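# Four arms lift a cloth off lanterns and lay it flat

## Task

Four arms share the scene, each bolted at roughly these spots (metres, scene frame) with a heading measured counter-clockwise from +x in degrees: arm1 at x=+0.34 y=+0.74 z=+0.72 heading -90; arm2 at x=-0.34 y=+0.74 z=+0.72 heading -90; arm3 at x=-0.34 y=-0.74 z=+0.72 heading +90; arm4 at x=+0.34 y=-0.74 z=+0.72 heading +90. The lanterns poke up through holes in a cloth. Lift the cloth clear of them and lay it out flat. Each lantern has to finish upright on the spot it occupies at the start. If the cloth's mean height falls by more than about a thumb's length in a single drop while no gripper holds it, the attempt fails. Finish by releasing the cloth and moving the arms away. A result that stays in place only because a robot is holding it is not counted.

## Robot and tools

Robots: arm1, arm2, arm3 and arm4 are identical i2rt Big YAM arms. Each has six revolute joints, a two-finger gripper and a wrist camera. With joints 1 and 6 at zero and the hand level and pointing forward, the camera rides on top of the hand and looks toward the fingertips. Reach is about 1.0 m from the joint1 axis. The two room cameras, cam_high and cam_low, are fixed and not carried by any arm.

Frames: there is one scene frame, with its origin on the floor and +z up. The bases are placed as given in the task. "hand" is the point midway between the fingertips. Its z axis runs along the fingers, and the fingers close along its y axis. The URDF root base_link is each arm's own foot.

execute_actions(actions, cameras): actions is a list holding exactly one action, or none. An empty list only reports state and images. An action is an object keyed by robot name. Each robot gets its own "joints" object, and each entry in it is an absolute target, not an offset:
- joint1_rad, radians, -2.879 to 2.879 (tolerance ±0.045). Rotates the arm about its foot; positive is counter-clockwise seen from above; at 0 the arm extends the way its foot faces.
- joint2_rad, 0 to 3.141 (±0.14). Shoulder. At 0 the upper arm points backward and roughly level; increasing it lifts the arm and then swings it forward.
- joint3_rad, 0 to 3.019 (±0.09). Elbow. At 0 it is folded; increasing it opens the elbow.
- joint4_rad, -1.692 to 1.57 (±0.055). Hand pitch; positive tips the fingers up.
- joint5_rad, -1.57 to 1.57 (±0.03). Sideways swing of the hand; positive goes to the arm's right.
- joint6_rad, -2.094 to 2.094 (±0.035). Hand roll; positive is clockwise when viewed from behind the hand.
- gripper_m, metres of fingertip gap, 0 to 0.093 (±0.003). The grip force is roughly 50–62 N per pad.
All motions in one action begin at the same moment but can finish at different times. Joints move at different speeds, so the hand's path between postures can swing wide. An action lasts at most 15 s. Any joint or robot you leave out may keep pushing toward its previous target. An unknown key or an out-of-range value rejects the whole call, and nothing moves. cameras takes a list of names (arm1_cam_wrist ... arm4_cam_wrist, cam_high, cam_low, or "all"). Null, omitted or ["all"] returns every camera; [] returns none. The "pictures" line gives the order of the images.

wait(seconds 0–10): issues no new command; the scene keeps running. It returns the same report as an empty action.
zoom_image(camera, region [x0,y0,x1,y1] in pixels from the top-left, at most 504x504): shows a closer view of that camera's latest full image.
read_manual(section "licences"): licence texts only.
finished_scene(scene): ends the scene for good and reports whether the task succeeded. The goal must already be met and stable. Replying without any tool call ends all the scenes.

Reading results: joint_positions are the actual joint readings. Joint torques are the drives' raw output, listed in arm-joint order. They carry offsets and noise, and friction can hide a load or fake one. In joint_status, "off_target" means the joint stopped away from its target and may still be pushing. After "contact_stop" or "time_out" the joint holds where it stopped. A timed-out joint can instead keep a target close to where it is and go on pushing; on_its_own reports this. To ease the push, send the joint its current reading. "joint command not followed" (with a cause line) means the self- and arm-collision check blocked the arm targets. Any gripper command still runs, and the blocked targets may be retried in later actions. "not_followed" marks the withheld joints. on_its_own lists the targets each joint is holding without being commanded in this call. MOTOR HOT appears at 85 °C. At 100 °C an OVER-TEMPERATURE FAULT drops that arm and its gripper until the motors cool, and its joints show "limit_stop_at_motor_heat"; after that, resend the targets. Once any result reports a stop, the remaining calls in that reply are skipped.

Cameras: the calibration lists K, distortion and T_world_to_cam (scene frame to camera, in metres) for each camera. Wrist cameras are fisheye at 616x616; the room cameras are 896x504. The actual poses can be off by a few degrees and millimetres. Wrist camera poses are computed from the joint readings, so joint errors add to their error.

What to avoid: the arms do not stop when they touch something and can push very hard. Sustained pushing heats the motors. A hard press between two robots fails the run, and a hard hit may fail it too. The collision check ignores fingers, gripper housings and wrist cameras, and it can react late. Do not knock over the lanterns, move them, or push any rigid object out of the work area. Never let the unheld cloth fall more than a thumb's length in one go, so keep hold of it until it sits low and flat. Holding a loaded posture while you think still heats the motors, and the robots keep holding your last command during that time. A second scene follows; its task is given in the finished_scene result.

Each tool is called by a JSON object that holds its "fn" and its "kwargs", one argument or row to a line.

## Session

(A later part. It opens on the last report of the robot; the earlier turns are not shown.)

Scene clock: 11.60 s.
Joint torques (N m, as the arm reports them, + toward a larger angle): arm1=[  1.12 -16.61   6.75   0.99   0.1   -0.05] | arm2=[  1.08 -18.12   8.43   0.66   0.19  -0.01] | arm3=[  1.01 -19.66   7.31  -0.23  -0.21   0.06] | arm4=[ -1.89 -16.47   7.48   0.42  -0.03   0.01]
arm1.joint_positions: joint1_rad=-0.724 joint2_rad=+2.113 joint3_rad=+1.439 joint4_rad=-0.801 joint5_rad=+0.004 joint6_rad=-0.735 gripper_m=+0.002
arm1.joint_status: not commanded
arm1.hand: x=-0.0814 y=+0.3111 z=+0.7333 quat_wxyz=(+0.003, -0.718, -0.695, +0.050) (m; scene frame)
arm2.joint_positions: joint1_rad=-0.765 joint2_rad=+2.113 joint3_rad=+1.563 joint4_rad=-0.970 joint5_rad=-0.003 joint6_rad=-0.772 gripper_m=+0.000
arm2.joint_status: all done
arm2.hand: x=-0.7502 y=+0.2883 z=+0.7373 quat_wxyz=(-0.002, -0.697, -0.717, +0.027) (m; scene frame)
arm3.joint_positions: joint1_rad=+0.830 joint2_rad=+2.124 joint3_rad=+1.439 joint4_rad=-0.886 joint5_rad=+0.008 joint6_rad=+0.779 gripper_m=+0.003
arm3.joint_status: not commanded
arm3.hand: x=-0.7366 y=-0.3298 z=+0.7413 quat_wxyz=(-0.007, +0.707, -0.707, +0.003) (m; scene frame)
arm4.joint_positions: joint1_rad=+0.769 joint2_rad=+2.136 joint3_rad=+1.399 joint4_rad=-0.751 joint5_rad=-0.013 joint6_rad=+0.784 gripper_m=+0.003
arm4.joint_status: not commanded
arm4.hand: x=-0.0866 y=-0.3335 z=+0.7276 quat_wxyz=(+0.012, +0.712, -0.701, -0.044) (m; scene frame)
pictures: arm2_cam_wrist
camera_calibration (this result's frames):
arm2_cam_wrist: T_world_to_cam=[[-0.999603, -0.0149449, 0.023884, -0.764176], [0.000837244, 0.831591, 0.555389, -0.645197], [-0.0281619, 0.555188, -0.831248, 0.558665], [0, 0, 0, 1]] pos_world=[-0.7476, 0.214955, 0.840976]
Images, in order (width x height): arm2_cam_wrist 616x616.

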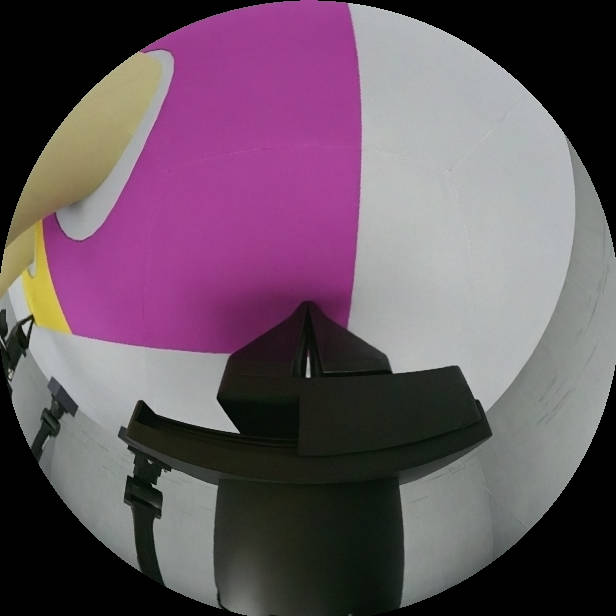

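{"fn": "execute_actions", "kwargs": {
  "actions": [
    {"arm2":{"joints":{"gripper_m":0.07,"joint1_rad":-0.8,"joint2_rad":2.1,"joint3_rad":1.64,"joint4_rad":-1.065,"joint5_rad":-0.065}}}
  ],
  "cameras": []
}}

{"fn": "execute_actions", "kwargs": {
  "actions": [
    {"arm2":{"joints":{"joint2_rad":2.185}}}
  ],
  "cameras": ["arm2_cam_wrist"]
}}

{"fn": "execute_actions", "kwargs": {
  "actions": [
    {"arm2":{"joints":{"gripper_m":0}}}
  ],
  "cameras": ["arm2_cam_wrist"]
}}

Scene clock: 12.67 s.
Joint torques (N m, as the arm reports them, + toward a larger angle): arm1=[  1.08 -16.83   6.71   0.94   0.12  -0.05] | arm2=[  0.12 -22.    12.52  -0.06  -0.13  -0.02] | arm3=[  1.17 -19.78   7.27  -0.28  -0.21   0.06] | arm4=[ -1.89 -16.46   7.48   0.42  -0.03   0.01]
arm1.joint_positions: joint1_rad=-0.724 joint2_rad=+2.113 joint3_rad=+1.439 joint4_rad=-0.801 joint5_rad=+0.004 joint6_rad=-0.735 gripper_m=+0.002
arm1.joint_status: not commanded
arm1.hand: x=-0.0814 y=+0.3111 z=+0.7333 quat_wxyz=(+0.003, -0.718, -0.695, +0.050) (m; scene frame)
arm2.joint_positions: joint1_rad=-0.793 joint2_rad=+2.108 joint3_rad=+1.597 joint4_rad=-1.056 joint5_rad=-0.062 joint6_rad=-0.772 gripper_m=+0.070
arm2.joint_status: all done
arm2.hand: x=-0.7516 y=+0.2968 z=+0.7513 quat_wxyz=(-0.031, -0.706, -0.707, +0.003) (m; scene frame)
arm3.joint_positions: joint1_rad=+0.830 joint2_rad=+2.124 joint3_rad=+1.439 joint4_rad=-0.886 joint5_rad=+0.008 joint6_rad=+0.779 gripper_m=+0.003
arm3.joint_status: not commanded
arm3.hand: x=-0.7366 y=-0.3298 z=+0.7413 quat_wxyz=(-0.007, +0.707, -0.707, +0.003) (m; scene frame)
arm4.joint_positions: joint1_rad=+0.769 joint2_rad=+2.136 joint3_rad=+1.399 joint4_rad=-0.751 joint5_rad=-0.013 joint6_rad=+0.784 gripper_m=+0.003
arm4.joint_status: not commanded
arm4.hand: x=-0.0866 y=-0.3335 z=+0.7276 quat_wxyz=(+0.012, +0.712, -0.701, -0.044) (m; scene frame)
pictures: none
No camera images: the call's "cameras" was empty. Leave "cameras" out to get every camera's image.

Scene clock: 13.60 s.
Joint torques (N m, as the arm reports them, + toward a larger angle): arm1=[  1.22 -16.88   6.7    0.96   0.09  -0.05] | arm2=[  0.23 -18.12  10.49   0.07  -0.08   0.  ] | arm3=[  1.22 -19.8    7.32  -0.2   -0.21   0.06] | arm4=[ -1.92 -16.46   7.47   0.42  -0.03   0.01]
arm1.joint_positions: joint1_rad=-0.724 joint2_rad=+2.113 joint3_rad=+1.439 joint4_rad=-0.801 joint5_rad=+0.004 joint6_rad=-0.735 gripper_m=+0.002
arm1.joint_status: not commanded
arm1.hand: x=-0.0814 y=+0.3111 z=+0.7333 quat_wxyz=(+0.003, -0.718, -0.695, +0.050) (m; scene frame)
arm2.joint_positions: joint1_rad=-0.794 joint2_rad=+2.145 joint3_rad=+1.619 joint4_rad=-1.059 joint5_rad=-0.063 joint6_rad=-0.776 gripper_m=+0.070
arm2.joint_status: all done
arm2.hand: x=-0.7539 y=+0.2948 z=+0.7368 quat_wxyz=(-0.032, -0.706, -0.708, -0.006) (m; scene frame)
arm3.joint_positions: joint1_rad=+0.830 joint2_rad=+2.124 joint3_rad=+1.439 joint4_rad=-0.886 joint5_rad=+0.008 joint6_rad=+0.779 gripper_m=+0.003
arm3.joint_status: not commanded
arm3.hand: x=-0.7366 y=-0.3298 z=+0.7413 quat_wxyz=(-0.007, +0.707, -0.707, +0.003) (m; scene frame)
arm4.joint_positions: joint1_rad=+0.769 joint2_rad=+2.136 joint3_rad=+1.399 joint4_rad=-0.751 joint5_rad=-0.013 joint6_rad=+0.784 gripper_m=+0.003
arm4.joint_status: not commanded
arm4.hand: x=-0.0866 y=-0.3335 z=+0.7276 quat_wxyz=(+0.012, +0.712, -0.701, -0.044) (m; scene frame)
pictures: arm2_cam_wrist
camera_calibration (this result's frames):
arm2_cam_wrist: T_world_to_cam=[[-0.997839, 0.00867199, -0.0651283, -0.707819], [-0.0293164, 0.828341, 0.559457, -0.67507], [0.0588, 0.560157, -0.826297, 0.614924], [0, 0, 0, 1]] pos_world=[-0.762237, 0.220872, 0.839684]
Images, in order (width x height): arm2_cam_wrist 616x616.

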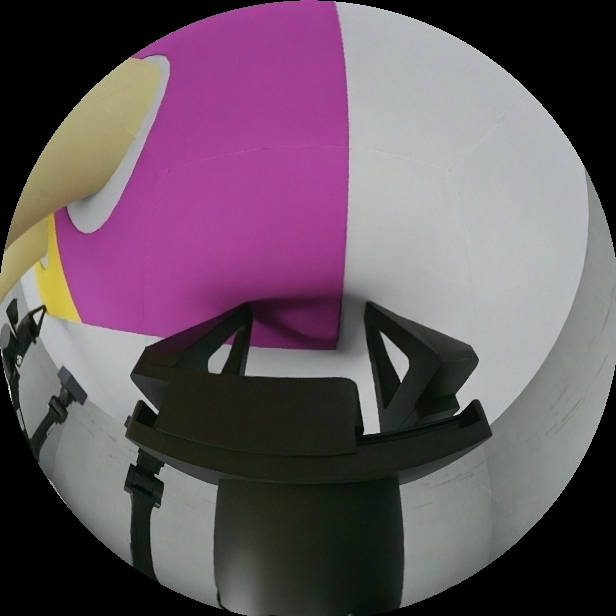

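Scene clock: 14.27 s.
Joint torques (N m, as the arm reports them, + toward a larger angle): arm1=[  0.86 -16.81   6.73   0.92   0.09  -0.06] | arm2=[  0.19 -18.36  10.48   0.39   0.31   0.01] | arm3=[  0.98 -19.64   7.28  -0.2   -0.2    0.04] | arm4=[ -1.92 -16.44   7.48   0.42  -0.03   0.01]
arm1.joint_positions: joint1_rad=-0.724 joint2_rad=+2.113 joint3_rad=+1.439 joint4_rad=-0.801 joint5_rad=+0.004 joint6_rad=-0.735 gripper_m=+0.002
arm1.joint_status: not commanded
arm1.hand: x=-0.0814 y=+0.3111 z=+0.7333 quat_wxyz=(+0.003, -0.718, -0.695, +0.050) (m; scene frame)
arm2.joint_positions: joint1_rad=-0.794 joint2_rad=+2.146 joint3_rad=+1.619 joint4_rad=-1.067 joint5_rad=-0.075 joint6_rad=-0.776 gripper_m=+0.002
arm2.joint_status: all done
arm2.hand: x=-0.7510 y=+0.2948 z=+0.7363 quat_wxyz=(-0.038, -0.706, -0.708, -0.011) (m; scene frame)
arm3.joint_positions: joint1_rad=+0.830 joint2_rad=+2.124 joint3_rad=+1.439 joint4_rad=-0.886 joint5_rad=+0.008 joint6_rad=+0.779 gripper_m=+0.003
arm3.joint_status: not commanded
arm3.hand: x=-0.7366 y=-0.3298 z=+0.7413 quat_wxyz=(-0.007, +0.707, -0.707, +0.003) (m; scene frame)
arm4.joint_positions: joint1_rad=+0.769 joint2_rad=+2.136 joint3_rad=+1.399 joint4_rad=-0.751 joint5_rad=-0.013 joint6_rad=+0.784 gripper_m=+0.003
arm4.joint_status: not commanded
arm4.hand: x=-0.0866 y=-0.3335 z=+0.7276 quat_wxyz=(+0.012, +0.712, -0.701, -0.044) (m; scene frame)
pictures: arm2_cam_wrist
camera_calibration (this result's frames):
arm2_cam_wrist: T_world_to_cam=[[-0.996759, 0.00870826, -0.0799738, -0.693198], [-0.0374517, 0.829591, 0.557115, -0.679466], [0.071197, 0.558304, -0.826576, 0.624401], [0, 0, 0, 1]] pos_world=[-0.760854, 0.22111, 0.839217]
Images, in order (width x height): arm2_cam_wrist 616x616.

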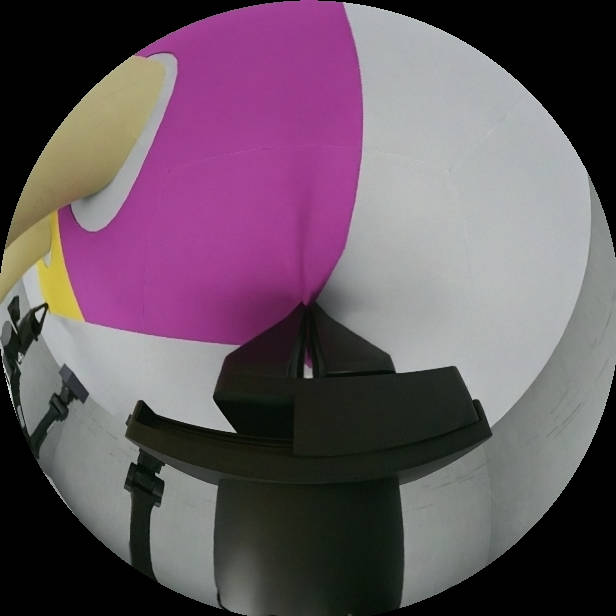

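{"fn": "execute_actions", "kwargs": {
  "actions": [
    {"arm1":{"joints":{"joint2_rad":1.845,"joint3_rad":1.37,"joint4_rad":-0.806}},"arm2":{"joints":{"joint2_rad":1.851,"joint3_rad":1.50,"joint4_rad":-0.93}},"arm3":{"joints":{"joint2_rad":1.829,"joint3_rad":1.315,"joint4_rad":-0.767}},"arm4":{"joints":{"joint2_rad":1.857,"joint3_rad":1.325,"joint4_rad":-0.748}}}
  ],
  "cameras": []
}}

{"fn": "execute_actions", "kwargs": {
  "actions": [
    {"arm1":{"joints":{"joint2_rad":1.652,"joint3_rad":1.44,"joint4_rad":-0.914}},"arm2":{"joints":{"joint2_rad":1.69,"joint3_rad":1.60,"joint4_rad":-1.037}},"arm3":{"joints":{"joint2_rad":1.626,"joint3_rad":1.38,"joint4_rad":-0.88}},"arm4":{"joints":{"joint2_rad":1.649,"joint3_rad":1.38,"joint4_rad":-0.856}}}
  ],
  "cameras": ["cam_high","cam_low"]
}}

Scene clock: 16.93 s.
Joint torques (N m, as the arm reports them, + toward a larger angle): arm1=[  1.34 -15.69   7.13   0.61   0.08  -0.05] | arm2=[  0.14 -18.37  11.47   1.38   0.24   0.03] | arm3=[  1.98 -18.02   8.5    1.12  -0.23   0.05] | arm4=[ -1.79 -14.83   8.02   0.36  -0.02   0.  ]
arm1.joint_positions: joint1_rad=-0.724 joint2_rad=+1.831 joint3_rad=+1.380 joint4_rad=-0.801 joint5_rad=+0.005 joint6_rad=-0.735 gripper_m=+0.002
arm1.joint_status: all done
arm1.hand: x=-0.0864 y=+0.3050 z=+0.8757 quat_wxyz=(+0.000, -0.709, -0.686, +0.161) (m; scene frame)
arm2.joint_positions: joint1_rad=-0.789 joint2_rad=+1.850 joint3_rad=+1.483 joint4_rad=-0.943 joint5_rad=-0.074 joint6_rad=-0.776 gripper_m=+0.002
arm2.joint_status: all done
arm2.hand: x=-0.7505 y=+0.2917 z=+0.8642 quat_wxyz=(-0.039, -0.694, -0.707, +0.131) (m; scene frame)
arm3.joint_positions: joint1_rad=+0.824 joint2_rad=+1.817 joint3_rad=+1.302 joint4_rad=-0.784 joint5_rad=+0.009 joint6_rad=+0.779 gripper_m=+0.003
arm3.joint_status: all done
arm3.hand: x=-0.7379 y=-0.3242 z=+0.8681 quat_wxyz=(-0.008, +0.698, -0.703, -0.132) (m; scene frame)
arm4.joint_positions: joint1_rad=+0.768 joint2_rad=+1.849 joint3_rad=+1.324 joint4_rad=-0.746 joint5_rad=-0.014 joint6_rad=+0.784 gripper_m=+0.003
arm4.joint_status: all done
arm4.hand: x=-0.0910 y=-0.3263 z=+0.8649 quat_wxyz=(+0.013, +0.704, -0.694, -0.151) (m; scene frame)
pictures: none
No camera images: the call's "cameras" was empty. Leave "cameras" out to get every camera's image.

Scene clock: 18.23 s.
Joint torques (N m, as the arm reports them, + toward a larger angle): arm1=[  1.12 -14.08  10.16   0.08   0.05  -0.02] | arm2=[ -0.39 -17.01  13.8    0.97   0.29   0.04] | arm3=[  1.81 -16.86  11.54   0.3   -0.24   0.04] | arm4=[ -1.87 -13.08  10.7   -0.23   0.    -0.01]
arm1.joint_positions: joint1_rad=-0.724 joint2_rad=+1.640 joint3_rad=+1.421 joint4_rad=-0.887 joint5_rad=+0.006 joint6_rad=-0.735 gripper_m=+0.002
arm1.joint_status: all done
arm1.hand: x=-0.0808 y=+0.3100 z=+0.9971 quat_wxyz=(-0.002, -0.699, -0.676, +0.232) (m; scene frame)
arm2.joint_positions: joint1_rad=-0.789 joint2_rad=+1.685 joint3_rad=+1.568 joint4_rad=-1.033 joint5_rad=-0.074 joint6_rad=-0.776 gripper_m=+0.002
arm2.joint_status: all done
arm2.hand: x=-0.7508 y=+0.2915 z=+0.9929 quat_wxyz=(-0.039, -0.683, -0.699, +0.209) (m; scene frame)
arm3.joint_positions: joint1_rad=+0.824 joint2_rad=+1.617 joint3_rad=+1.341 joint4_rad=-0.874 joint5_rad=+0.009 joint6_rad=+0.779 gripper_m=+0.003
arm3.joint_status: all done
arm3.hand: x=-0.7365 y=-0.3264 z=+0.9888 quat_wxyz=(-0.009, +0.689, -0.695, -0.205) (m; scene frame)
arm4.joint_positions: joint1_rad=+0.768 joint2_rad=+1.644 joint3_rad=+1.357 joint4_rad=-0.830 joint5_rad=-0.014 joint6_rad=+0.784 gripper_m=+0.003
arm4.joint_status: all done
arm4.hand: x=-0.0877 y=-0.3276 z=+0.9896 quat_wxyz=(+0.013, +0.693, -0.683, -0.228) (m; scene frame)
pictures: cam_high, cam_low
Images, in order (width x height): cam_high 896x504, cam_low 896x504.

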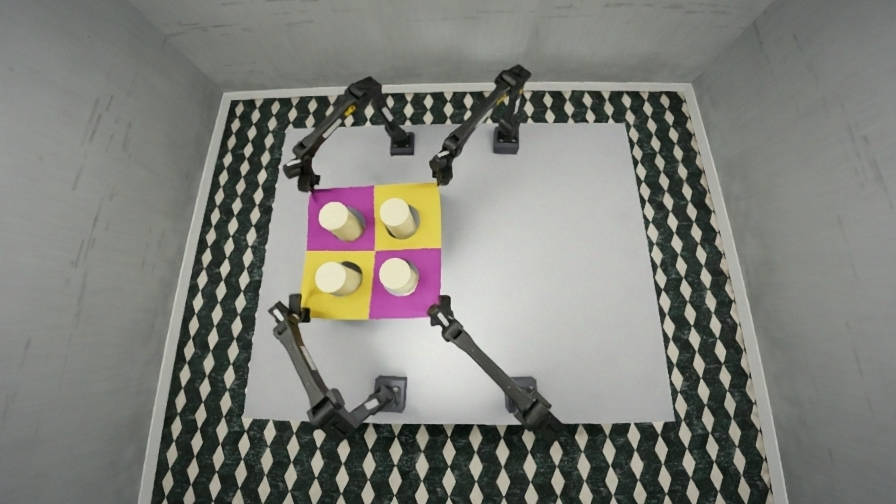

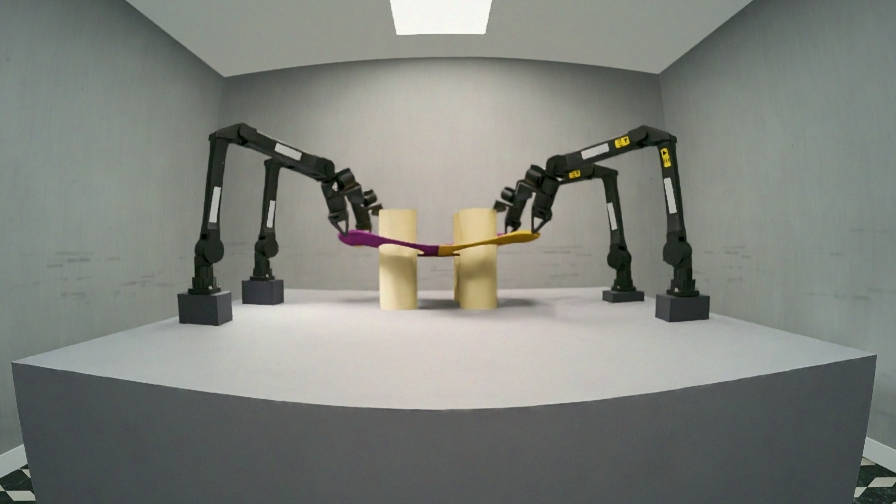

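{"fn": "execute_actions", "kwargs": {
  "actions": [
    {"arm1":{"joints":{"joint2_rad":1.537,"joint3_rad":1.595,"joint4_rad":-1.034}},"arm2":{"joints":{"joint1_rad":-0.82,"joint2_rad":1.607,"joint3_rad":1.795,"joint4_rad":-1.159}},"arm3":{"joints":{"joint1_rad":0.855,"joint2_rad":1.502,"joint3_rad":1.54,"joint4_rad":-1.004}},"arm4":{"joints":{"joint2_rad":1.518,"joint3_rad":1.52,"joint4_rad":-0.978}}}
  ],
  "cameras": []
}}

{"fn": "execute_actions", "kwargs": {
  "actions": [
    {"arm1":{"joints":{"joint2_rad":1.52,"joint3_rad":1.895,"joint4_rad":-1.197}},"arm2":{"joints":{"joint2_rad":1.639,"joint3_rad":2.165,"joint4_rad":-1.343}},"arm3":{"joints":{"joint2_rad":1.475,"joint3_rad":1.825,"joint4_rad":-1.165}},"arm4":{"joints":{"joint2_rad":1.482,"joint3_rad":1.795,"joint4_rad":-1.136}}}
  ],
  "cameras": ["cam_high","cam_low"]
}}

Scene clock: 19.83 s.
Joint torques (N m, as the arm reports them, + toward a larger angle): arm1=[  1.2  -12.51  10.95   0.21   0.05  -0.02] | arm2=[ -1.7  -15.09  14.23   1.25   0.28   0.05] | arm3=[  3.14 -14.72  12.33   0.74  -0.25   0.02] | arm4=[ -1.86 -12.19  11.62  -0.15   0.11  -0.02]
arm1.joint_positions: joint1_rad=-0.724 joint2_rad=+1.530 joint3_rad=+1.571 joint4_rad=-1.006 joint5_rad=+0.007 joint6_rad=-0.735 gripper_m=+0.002
arm1.joint_status: all done
arm1.hand: x=-0.0781 y=+0.3121 z=+1.1216 quat_wxyz=(-0.004, -0.686, -0.663, +0.300) (m; scene frame)
arm2.joint_positions: joint1_rad=-0.791 joint2_rad=+1.599 joint3_rad=+1.758 joint4_rad=-1.157 joint5_rad=-0.074 joint6_rad=-0.776 gripper_m=+0.002
arm2.joint_status: all done
arm2.hand: x=-0.7504 y=+0.2936 z=+1.1241 quat_wxyz=(-0.039, -0.668, -0.687, +0.283) (m; scene frame)
arm3.joint_positions: joint1_rad=+0.829 joint2_rad=+1.490 joint3_rad=+1.495 joint4_rad=-1.000 joint5_rad=+0.009 joint6_rad=+0.780 gripper_m=+0.003
arm3.joint_status: all done
arm3.hand: x=-0.7392 y=-0.3280 z=+1.1210 quat_wxyz=(-0.009, +0.677, -0.680, -0.281) (m; scene frame)
arm4.joint_positions: joint1_rad=+0.768 joint2_rad=+1.518 joint3_rad=+1.492 joint4_rad=-0.948 joint5_rad=-0.016 joint6_rad=+0.784 gripper_m=+0.003
arm4.joint_status: all done
arm4.hand: x=-0.0852 y=-0.3287 z=+1.1141 quat_wxyz=(+0.015, +0.680, -0.670, -0.296) (m; scene frame)
pictures: none
No camera images: the call's "cameras" was empty. Leave "cameras" out to get every camera's image.

Scene clock: 21.30 s.
Joint torques (N m, as the arm reports them, + toward a larger angle): arm1=[  1.21 -12.42  11.64   0.49  -0.03  -0.02] | arm2=[ -1.65 -14.55  13.2    1.5    0.35   0.06] | arm3=[  3.25 -15.29  12.62   0.93  -0.28   0.01] | arm4=[ -2.12 -12.57  12.32   0.03   0.18  -0.02]
arm1.joint_positions: joint1_rad=-0.724 joint2_rad=+1.513 joint3_rad=+1.858 joint4_rad=-1.170 joint5_rad=+0.008 joint6_rad=-0.735 gripper_m=+0.002
arm1.joint_status: all done
arm1.hand: x=-0.0762 y=+0.3134 z=+1.2576 quat_wxyz=(-0.006, -0.669, -0.647, +0.366) (m; scene frame)
arm2.joint_positions: joint1_rad=-0.791 joint2_rad=+1.628 joint3_rad=+2.131 joint4_rad=-1.342 joint5_rad=-0.075 joint6_rad=-0.776 gripper_m=+0.002
arm2.joint_status: all done
arm2.hand: x=-0.7497 y=+0.2945 z=+1.2688 quat_wxyz=(-0.040, -0.648, -0.671, +0.358) (m; scene frame)
arm3.joint_positions: joint1_rad=+0.829 joint2_rad=+1.472 joint3_rad=+1.777 joint4_rad=-1.162 joint5_rad=+0.010 joint6_rad=+0.780 gripper_m=+0.003
arm3.joint_status: all done
arm3.hand: x=-0.7421 y=-0.3258 z=+1.2540 quat_wxyz=(-0.010, +0.662, -0.665, -0.345) (m; scene frame)
arm4.joint_positions: joint1_rad=+0.770 joint2_rad=+1.494 joint3_rad=+1.755 joint4_rad=-1.107 joint5_rad=-0.018 joint6_rad=+0.784 gripper_m=+0.003
arm4.joint_status: all done
arm4.hand: x=-0.0873 y=-0.3273 z=+1.2427 quat_wxyz=(+0.016, +0.667, -0.654, -0.356) (m; scene frame)
pictures: cam_high, cam_low
Images, in order (width x height): cam_high 896x504, cam_low 896x504.

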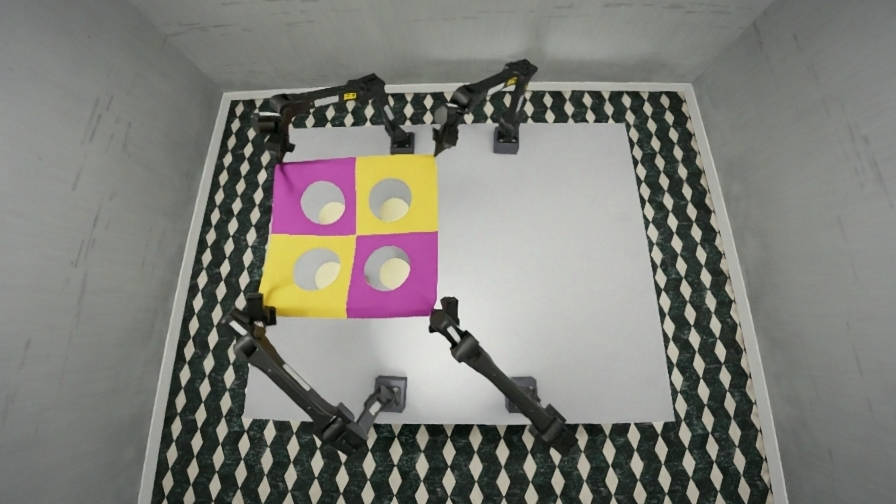

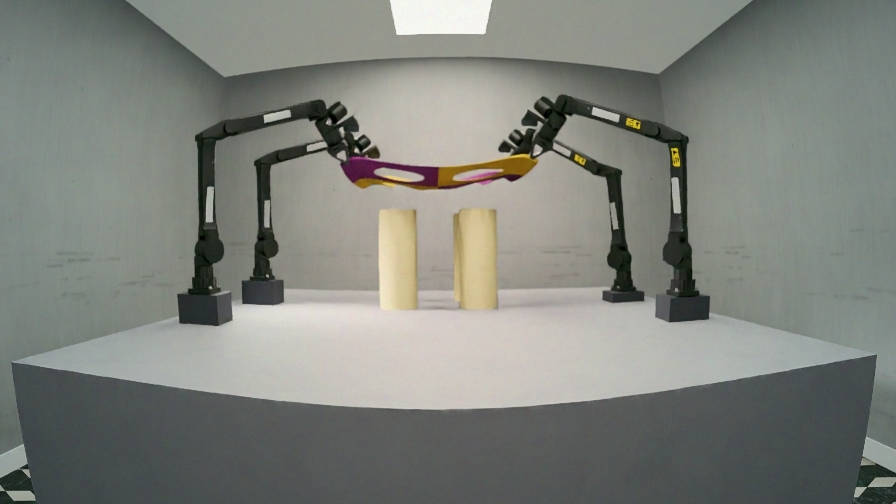

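{"fn": "execute_actions", "kwargs": {
  "actions": [
    {"arm1":{"joints":{"joint1_rad":-0.303,"joint6_rad":-0.335,"joint2_rad":1.234,"joint3_rad":1.67,"joint4_rad":-1.414}},"arm2":{"joints":{"joint1_rad":-0.357,"joint6_rad":-0.335,"joint2_rad":1.334,"joint3_rad":1.88,"joint4_rad":-1.525}},"arm3":{"joints":{"joint1_rad":0.38,"joint6_rad":0.334,"joint2_rad":1.191,"joint3_rad":1.61,"joint4_rad":-1.394}},"arm4":{"joints":{"joint1_rad":0.367,"joint6_rad":0.398,"joint2_rad":1.156,"joint3_rad":1.55,"joint4_rad":-1.371}}}
  ],
  "cameras": []
}}

{"fn": "execute_actions", "kwargs": {
  "actions": [
    {"arm1":{"joints":{"joint1_rad":0.29,"joint6_rad":0.258}},"arm2":{"joints":{"joint1_rad":0.21,"joint6_rad":0.232}},"arm3":{"joints":{"joint1_rad":-0.231,"joint6_rad":-0.277}},"arm4":{"joints":{"joint1_rad":-0.257,"joint6_rad":-0.226}}}
  ],
  "cameras": []
}}

{"fn": "execute_actions", "kwargs": {
  "actions": [
    {"arm1":{"joints":{"joint1_rad":0.751,"joint6_rad":0.719,"joint2_rad":1.43,"joint3_rad":1.81,"joint4_rad":-1.19}},"arm2":{"joints":{"joint1_rad":0.665,"joint6_rad":0.687,"joint2_rad":1.51,"joint3_rad":2.02,"joint4_rad":-1.319}},"arm3":{"joints":{"joint1_rad":-0.695,"joint6_rad":-0.741,"joint2_rad":1.40,"joint3_rad":1.76,"joint4_rad":-1.162}},"arm4":{"joints":{"joint1_rad":-0.753,"joint6_rad":-0.722,"joint2_rad":1.33,"joint3_rad":1.65,"joint4_rad":-1.133}}}
  ],
  "cameras": []
}}

{"fn": "execute_actions", "kwargs": {
  "actions": [
    {"arm1":{"joints":{"joint2_rad":1.62,"joint3_rad":1.42,"joint4_rad":-1.03}},"arm2":{"joints":{"joint2_rad":1.63,"joint3_rad":1.55,"joint4_rad":-1.145}},"arm3":{"joints":{"joint2_rad":1.61,"joint3_rad":1.38,"joint4_rad":-1.0}},"arm4":{"joints":{"joint2_rad":1.555,"joint3_rad":1.285,"joint4_rad":-0.959}}}
  ],
  "cameras": []
}}

{"fn": "execute_actions", "kwargs": {
  "actions": [
    {"arm1":{"joints":{"joint2_rad":2.0,"joint3_rad":1.36,"joint4_rad":-0.827}},"arm2":{"joints":{"joint2_rad":1.96,"joint3_rad":1.43,"joint4_rad":-0.935}},"arm3":{"joints":{"joint2_rad":2.0,"joint3_rad":1.33,"joint4_rad":-0.796}},"arm4":{"joints":{"joint2_rad":1.97,"joint3_rad":1.24,"joint4_rad":-0.734}}}
  ],
  "cameras": ["cam_high","cam_low"]
}}

Scene clock: 23.73 s.
Joint torques (N m, as the arm reports them, + toward a larger angle): arm1=[ 0.51 -7.9   7.73  0.21 -0.02  0.22] | arm2=[  0.59 -10.29  10.41   1.1    0.33   0.2 ] | arm3=[ 1.76 -8.49  9.24  0.45 -0.38 -0.19] | arm4=[-1.58 -6.76  9.3  -0.03  0.21 -0.13]
arm1.joint_positions: joint1_rad=-0.300 joint2_rad=+1.242 joint3_rad=+1.680 joint4_rad=-1.386 joint5_rad=+0.009 joint6_rad=-0.350 gripper_m=+0.002
arm1.joint_status: all done
arm1.hand: x=+0.1832 y=+0.3135 z=+1.2682 quat_wxyz=(-0.124, -0.671, -0.675, +0.281) (m; scene frame)
arm2.joint_positions: joint1_rad=-0.353 joint2_rad=+1.337 joint3_rad=+1.874 joint4_rad=-1.518 joint5_rad=-0.074 joint6_rad=-0.346 gripper_m=+0.002
arm2.joint_status: all done
arm2.hand: x=-0.4738 y=+0.2975 z=+1.2681 quat_wxyz=(-0.158, -0.663, -0.689, +0.248) (m; scene frame)
arm3.joint_positions: joint1_rad=+0.369 joint2_rad=+1.182 joint3_rad=+1.603 joint4_rad=-1.383 joint5_rad=+0.013 joint6_rad=+0.347 gripper_m=+0.003
arm3.joint_status: all done
arm3.hand: x=-0.4707 y=-0.3292 z=+1.2751 quat_wxyz=(-0.139, +0.664, -0.686, -0.263) (m; scene frame)
arm4.joint_positions: joint1_rad=+0.366 joint2_rad=+1.167 joint3_rad=+1.543 joint4_rad=-1.344 joint5_rad=-0.019 joint6_rad=+0.405 gripper_m=+0.003
arm4.joint_status: all done
arm4.hand: x=+0.1715 y=-0.3422 z=+1.2558 quat_wxyz=(-0.098, +0.673, -0.677, -0.281) (m; scene frame)
pictures: none
No camera images: the call's "cameras" was empty. Leave "cameras" out to get every camera's image.

Scene clock: 25.37 s.
Joint torques (N m, as the arm reports them, + toward a larger angle): arm1=[ 1.61 -8.16  7.67  0.57  0.    0.19] | arm2=[  0.71 -10.38  10.47   1.11   0.19   0.22] | arm3=[ 1.33 -8.54  9.25  0.45 -0.26 -0.14] | arm4=[-2.22 -6.84  9.35  0.27  0.13 -0.1 ]
arm1.joint_positions: joint1_rad=+0.283 joint2_rad=+1.242 joint3_rad=+1.680 joint4_rad=-1.395 joint5_rad=+0.009 joint6_rad=+0.243 gripper_m=+0.002
arm1.joint_status: all done
arm1.hand: x=+0.4429 y=+0.3004 z=+1.2652 quat_wxyz=(-0.254, -0.676, -0.673, +0.162) (m; scene frame)
arm2.joint_positions: joint1_rad=+0.210 joint2_rad=+1.337 joint3_rad=+1.874 joint4_rad=-1.518 joint5_rad=-0.069 joint6_rad=+0.221 gripper_m=+0.002
arm2.joint_status: all done
arm2.hand: x=-0.2162 y=+0.2913 z=+1.2677 quat_wxyz=(-0.264, -0.665, -0.687, +0.127) (m; scene frame)
arm3.joint_positions: joint1_rad=-0.237 joint2_rad=+1.184 joint3_rad=+1.603 joint4_rad=-1.383 joint5_rad=+0.007 joint6_rad=-0.263 gripper_m=+0.003
arm3.joint_status: all done
arm3.hand: x=-0.2145 y=-0.3264 z=+1.2768 quat_wxyz=(-0.265, +0.666, -0.683, -0.139) (m; scene frame)
arm4.joint_positions: joint1_rad=-0.250 joint2_rad=+1.167 joint3_rad=+1.543 joint4_rad=-1.355 joint5_rad=-0.019 joint6_rad=-0.218 gripper_m=+0.003
arm4.joint_status: all done
arm4.hand: x=+0.4307 y=-0.3197 z=+1.2513 quat_wxyz=(-0.236, +0.677, -0.677, -0.166) (m; scene frame)
pictures: none
No camera images: the call's "cameras" was empty. Leave "cameras" out to get every camera's image.

Scene clock: 26.87 s.
Joint torques (N m, as the arm reports them, + toward a larger angle): arm1=[  1.8  -11.2   11.91   2.4   -0.09   0.17] | arm2=[  0.65 -15.37  14.24   1.83   0.09   0.13] | arm3=[  1.11 -17.32  12.92   1.41  -0.07  -0.13] | arm4=[ -2.41 -11.28  12.58   1.75   0.1   -0.08]
arm1.joint_positions: joint1_rad=+0.742 joint2_rad=+1.430 joint3_rad=+1.769 joint4_rad=-1.212 joint5_rad=+0.012 joint6_rad=+0.703 gripper_m=+0.002
arm1.joint_status: all done
arm1.hand: x=+0.6919 y=+0.3130 z=+1.2449 quat_wxyz=(-0.337, -0.668, -0.662, +0.036) (m; scene frame)
arm2.joint_positions: joint1_rad=+0.672 joint2_rad=+1.528 joint3_rad=+1.978 joint4_rad=-1.326 joint5_rad=-0.065 joint6_rad=+0.677 gripper_m=+0.002
arm2.joint_status: all done
arm2.hand: x=+0.0413 y=+0.3060 z=+1.2505 quat_wxyz=(-0.342, -0.651, -0.678, +0.005) (m; scene frame)
arm3.joint_positions: joint1_rad=-0.698 joint2_rad=+1.428 joint3_rad=+1.706 joint4_rad=-1.169 joint5_rad=+0.001 joint6_rad=-0.728 gripper_m=+0.003
arm3.joint_status: all done
arm3.hand: x=+0.0413 y=-0.3320 z=+1.2472 quat_wxyz=(-0.335, +0.660, -0.673, -0.011) (m; scene frame)
arm4.joint_positions: joint1_rad=-0.745 joint2_rad=+1.351 joint3_rad=+1.606 joint4_rad=-1.160 joint5_rad=-0.019 joint6_rad=-0.714 gripper_m=+0.003
arm4.joint_status: all done
arm4.hand: x=+0.6829 y=-0.3385 z=+1.2247 quat_wxyz=(-0.320, +0.671, -0.668, -0.034) (m; scene frame)
pictures: none
No camera images: the call's "cameras" was empty. Leave "cameras" out to get every camera's image.

Scene clock: 28.33 s.
Joint torques (N m, as the arm reports them, + toward a larger angle): arm1=[  1.45 -13.02   9.91   1.53  -0.18   0.2 ] | arm2=[  0.41 -16.18  12.29   0.77   0.01   0.12] | arm3=[  0.75 -19.97  10.38   0.21   0.03  -0.15] | arm4=[ -2.32 -13.12  11.56   0.92   0.09  -0.09]
arm1.joint_positions: joint1_rad=+0.741 joint2_rad=+1.608 joint3_rad=+1.402 joint4_rad=-1.045 joint5_rad=+0.014 joint6_rad=+0.704 gripper_m=+0.002
arm1.joint_status: all done
arm1.hand: x=+0.6901 y=+0.3123 z=+0.9867 quat_wxyz=(-0.156, -0.701, -0.695, +0.022) (m; scene frame)
arm2.joint_positions: joint1_rad=+0.670 joint2_rad=+1.633 joint3_rad=+1.532 joint4_rad=-1.140 joint5_rad=-0.063 joint6_rad=+0.678 gripper_m=+0.002
arm2.joint_status: all done
arm2.hand: x=+0.0386 y=+0.3061 z=+0.9943 quat_wxyz=(-0.166, -0.689, -0.706, -0.013) (m; scene frame)
arm3.joint_positions: joint1_rad=-0.695 joint2_rad=+1.635 joint3_rad=+1.355 joint4_rad=-0.995 joint5_rad=-0.003 joint6_rad=-0.729 gripper_m=+0.003
arm3.joint_status: all done
arm3.hand: x=+0.0391 y=-0.3343 z=+0.9819 quat_wxyz=(-0.150, +0.693, -0.705, -0.005) (m; scene frame)
arm4.joint_positions: joint1_rad=-0.745 joint2_rad=+1.566 joint3_rad=+1.246 joint4_rad=-0.977 joint5_rad=-0.019 joint6_rad=-0.715 gripper_m=+0.003
arm4.joint_status: all done
arm4.hand: x=+0.6735 y=-0.3471 z=+0.9592 quat_wxyz=(-0.130, +0.702, -0.700, -0.021) (m; scene frame)
pictures: none
No camera images: the call's "cameras" was empty. Leave "cameras" out to get every camera's image.

Scene clock: 29.77 s.
Joint torques (N m, as the arm reports them, + toward a larger angle): arm1=[  1.49 -16.49   7.55   1.09  -0.16   0.23] | arm2=[  0.4  -18.3   10.19   0.29  -0.09   0.13] | arm3=[  0.08 -22.74   7.22  -0.14   0.12  -0.14] | arm4=[ -2.3  -17.39   7.83   0.52   0.09  -0.1 ]
arm1.joint_positions: joint1_rad=+0.741 joint2_rad=+1.992 joint3_rad=+1.350 joint4_rad=-0.843 joint5_rad=+0.014 joint6_rad=+0.704 gripper_m=+0.002
arm1.joint_status: all done
arm1.hand: x=+0.6955 y=+0.3045 z=+0.7661 quat_wxyz=(-0.039, -0.709, -0.704, +0.012) (m; scene frame)
arm2.joint_positions: joint1_rad=+0.667 joint2_rad=+1.951 joint3_rad=+1.414 joint4_rad=-0.931 joint5_rad=-0.060 joint6_rad=+0.678 gripper_m=+0.002
arm2.joint_status: all done
arm2.hand: x=+0.0404 y=+0.2995 z=+0.7784 quat_wxyz=(-0.054, -0.701, -0.711, -0.023) (m; scene frame)
arm3.joint_positions: joint1_rad=-0.692 joint2_rad=+2.020 joint3_rad=+1.322 joint4_rad=-0.794 joint5_rad=-0.006 joint6_rad=-0.731 gripper_m=+0.003
arm3.joint_status: all done
arm3.hand: x=+0.0437 y=-0.3278 z=+0.7698 quat_wxyz=(-0.042, +0.702, -0.711, -0.001) (m; scene frame)
arm4.joint_positions: joint1_rad=-0.745 joint2_rad=+1.993 joint3_rad=+1.219 joint4_rad=-0.750 joint5_rad=-0.019 joint6_rad=-0.715 gripper_m=+0.003
arm4.joint_status: all done
arm4.hand: x=+0.6754 y=-0.3430 z=+0.7425 quat_wxyz=(-0.017, +0.707, -0.707, -0.013) (m; scene frame)
pictures: cam_high, cam_low
Images, in order (width x height): cam_high 896x504, cam_low 896x504.

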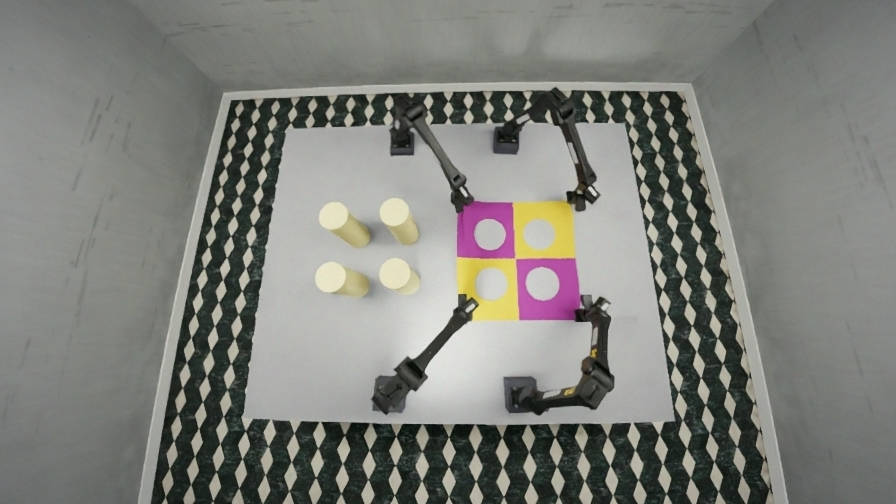

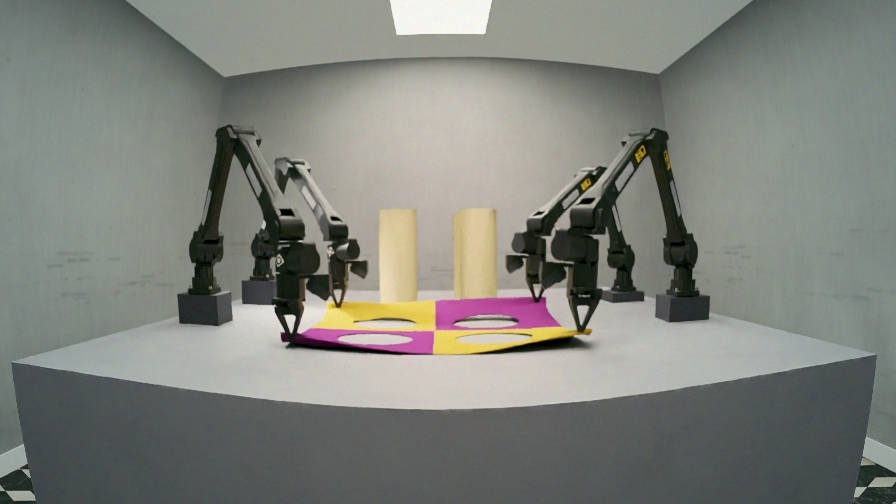

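Spread slightly in x while lowering.

{"fn": "execute_actions", "kwargs": {
  "actions": [
    {"arm1":{"joints":{"joint1_rad":0.78,"joint2_rad":2.03,"joint3_rad":1.35}},"arm2":{"joints":{"joint2_rad":1.99,"joint3_rad":1.39}},"arm3":{"joints":{"joint1_rad":-0.67,"joint2_rad":2.015,"joint3_rad":1.30}},"arm4":{"joints":{"joint1_rad":-0.79,"joint3_rad":1.26}}}
  ],
  "cameras": []
}}

{"fn": "execute_actions", "kwargs": {
  "actions": [
    {"arm1":{"joints":{"gripper_m":0.06}},"arm2":{"joints":{"gripper_m":0.06}},"arm3":{"joints":{"gripper_m":0.06}},"arm4":{"joints":{"gripper_m":0.06}}}
  ],
  "cameras": []
}}

{"fn": "execute_actions", "kwargs": {
  "actions": [
    {"arm1":{"joints":{"joint2_rad":1.0}},"arm2":{"joints":{"joint2_rad":1.0}},"arm3":{"joints":{"joint2_rad":1.0}},"arm4":{"joints":{"joint2_rad":1.0}}}
  ],
  "cameras": ["cam_high","cam_low"]
}}

Scene clock: 30.83 s.
Joint torques (N m, as the arm reports them, + toward a larger angle): arm1=[  2.95 -15.88   6.6    1.09  -0.21   0.22] | arm2=[  0.47 -17.65   7.46   0.17  -0.06   0.13] | arm3=[  0.92 -21.26   5.44  -0.41   0.03  -0.13] | arm4=[ -3.3  -17.35   9.42   0.53   0.38  -0.1 ]
arm1.joint_positions: joint1_rad=+0.753 joint2_rad=+2.006 joint3_rad=+1.350 joint4_rad=-0.843 joint5_rad=+0.015 joint6_rad=+0.704 gripper_m=+0.002
arm1.joint_status: all done
arm1.hand: x=+0.6992 y=+0.3105 z=+0.7587 quat_wxyz=(-0.033, -0.705, -0.708, +0.012) (m; scene frame)
arm2.joint_positions: joint1_rad=+0.667 joint2_rad=+1.977 joint3_rad=+1.403 joint4_rad=-0.928 joint5_rad=-0.061 joint6_rad=+0.678 gripper_m=+0.002
arm2.joint_status: all done
arm2.hand: x=+0.0359 y=+0.3052 z=+0.7603 quat_wxyz=(-0.037, -0.702, -0.711, -0.025) (m; scene frame)
arm3.joint_positions: joint1_rad=-0.675 joint2_rad=+2.020 joint3_rad=+1.318 joint4_rad=-0.789 joint5_rad=-0.003 joint6_rad=-0.731 gripper_m=+0.003
arm3.joint_status: all done
arm3.hand: x=+0.0364 y=-0.3224 z=+0.7686 quat_wxyz=(-0.042, +0.708, -0.705, +0.000) (m; scene frame)
arm4.joint_positions: joint1_rad=-0.769 joint2_rad=+1.993 joint3_rad=+1.219 joint4_rad=-0.750 joint5_rad=-0.025 joint6_rad=-0.715 gripper_m=+0.003
arm4.joint_status: all done
arm4.hand: x=+0.6841 y=-0.3506 z=+0.7425 quat_wxyz=(-0.017, +0.699, -0.715, -0.016) (m; scene frame)
pictures: none
No camera images: the call's "cameras" was empty. Leave "cameras" out to get every camera's image.

Scene clock: 31.50 s.
Joint torques (N m, as the arm reports them, + toward a larger angle): arm1=[  1.29 -15.7    6.73   1.02   0.01   0.21] | arm2=[  0.45 -17.72   8.43   0.13  -0.02   0.13] | arm3=[  1.18 -21.41   6.47  -0.42   0.03  -0.15] | arm4=[ -1.96 -17.39   9.37   0.52  -0.04  -0.1 ]
arm1.joint_positions: joint1_rad=+0.776 joint2_rad=+2.006 joint3_rad=+1.350 joint4_rad=-0.843 joint5_rad=+0.010 joint6_rad=+0.704 gripper_m=+0.060
arm1.joint_status: all done
arm1.hand: x=+0.7098 y=+0.3197 z=+0.7586 quat_wxyz=(-0.033, -0.697, -0.716, +0.009) (m; scene frame)
arm2.joint_positions: joint1_rad=+0.667 joint2_rad=+1.977 joint3_rad=+1.389 joint4_rad=-0.928 joint5_rad=-0.062 joint6_rad=+0.679 gripper_m=+0.060
arm2.joint_status: all done
arm2.hand: x=+0.0319 y=+0.3102 z=+0.7556 quat_wxyz=(-0.030, -0.702, -0.711, -0.027) (m; scene frame)
arm3.joint_positions: joint1_rad=-0.675 joint2_rad=+2.020 joint3_rad=+1.299 joint4_rad=-0.789 joint5_rad=-0.003 joint6_rad=-0.731 gripper_m=+0.060
arm3.joint_status: all done
arm3.hand: x=+0.0303 y=-0.3293 z=+0.7628 quat_wxyz=(-0.033, +0.708, -0.705, +0.001) (m; scene frame)
arm4.joint_positions: joint1_rad=-0.786 joint2_rad=+1.993 joint3_rad=+1.219 joint4_rad=-0.750 joint5_rad=-0.016 joint6_rad=-0.715 gripper_m=+0.060
arm4.joint_status: all done
arm4.hand: x=+0.6918 y=-0.3577 z=+0.7424 quat_wxyz=(-0.018, +0.692, -0.721, -0.011) (m; scene frame)
pictures: none
No camera images: the call's "cameras" was empty. Leave "cameras" out to get every camera's image.

Scene clock: 33.23 s.
Joint torques (N m, as the arm reports them, + toward a larger angle): arm1=[ 1.12 -4.33  9.25  2.38 -0.03  0.13] | arm2=[ 0.59 -5.87 12.44  1.49 -0.03  0.08] | arm3=[ 1.27 -5.79 10.56  1.19  0.06 -0.09] | arm4=[-2.05 -3.83 11.5   1.72  0.   -0.06]
arm1.joint_positions: joint1_rad=+0.776 joint2_rad=+0.994 joint3_rad=+1.347 joint4_rad=-0.839 joint5_rad=+0.010 joint6_rad=+0.704 gripper_m=+0.060
arm1.joint_status: all done
arm1.hand: x=+0.6361 y=+0.4049 z=+1.2942 quat_wxyz=(-0.512, -0.599, -0.614, +0.040) (m; scene frame)
arm2.joint_positions: joint1_rad=+0.667 joint2_rad=+1.000 joint3_rad=+1.377 joint4_rad=-0.928 joint5_rad=-0.062 joint6_rad=+0.679 gripper_m=+0.060
arm2.joint_status: all done
arm2.hand: x=-0.0476 y=+0.4088 z=+1.2588 quat_wxyz=(-0.488, -0.603, -0.631, +0.024) (m; scene frame)
arm3.joint_positions: joint1_rad=-0.675 joint2_rad=+0.990 joint3_rad=+1.285 joint4_rad=-0.789 joint5_rad=-0.003 joint6_rad=-0.731 gripper_m=+0.060
arm3.joint_status: all done
arm3.hand: x=-0.0386 y=-0.4006 z=+1.2970 quat_wxyz=(-0.514, +0.609, -0.603, -0.027) (m; scene frame)
arm4.joint_positions: joint1_rad=-0.786 joint2_rad=+0.992 joint3_rad=+1.235 joint4_rad=-0.750 joint5_rad=-0.016 joint6_rad=-0.715 gripper_m=+0.060
arm4.joint_status: all done
arm4.hand: x=+0.6522 y=-0.4036 z=+1.2643 quat_wxyz=(-0.501, +0.601, -0.622, -0.034) (m; scene frame)
pictures: cam_high, cam_low
Images, in order (width x height): cam_high 896x504, cam_low 896x504.

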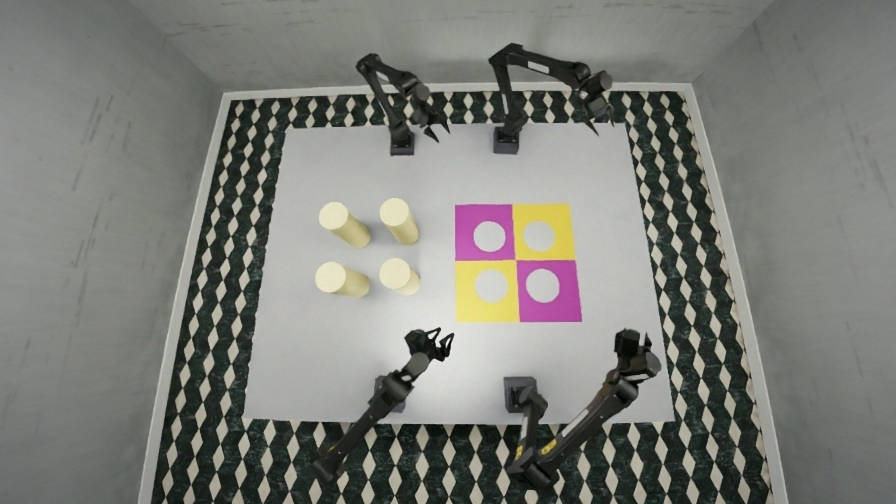

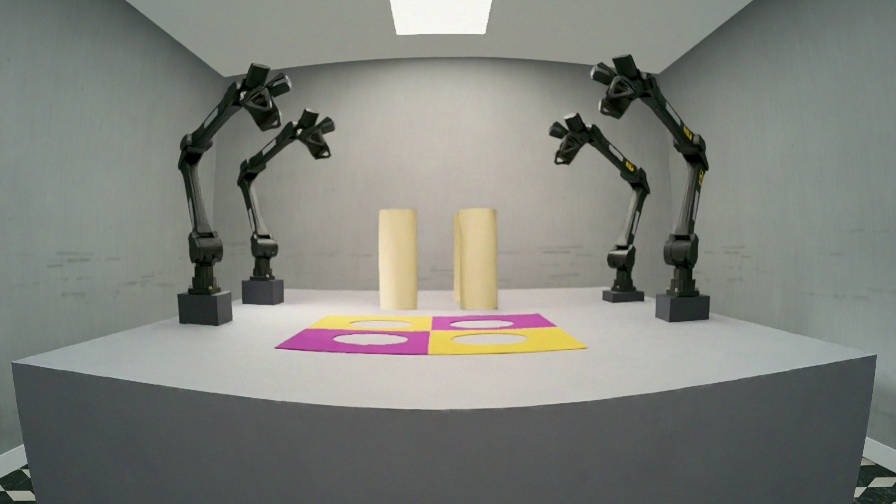

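{"fn": "finished_scene", "kwargs": {
  "scene": 2
}}

The scene is finished: the task was done.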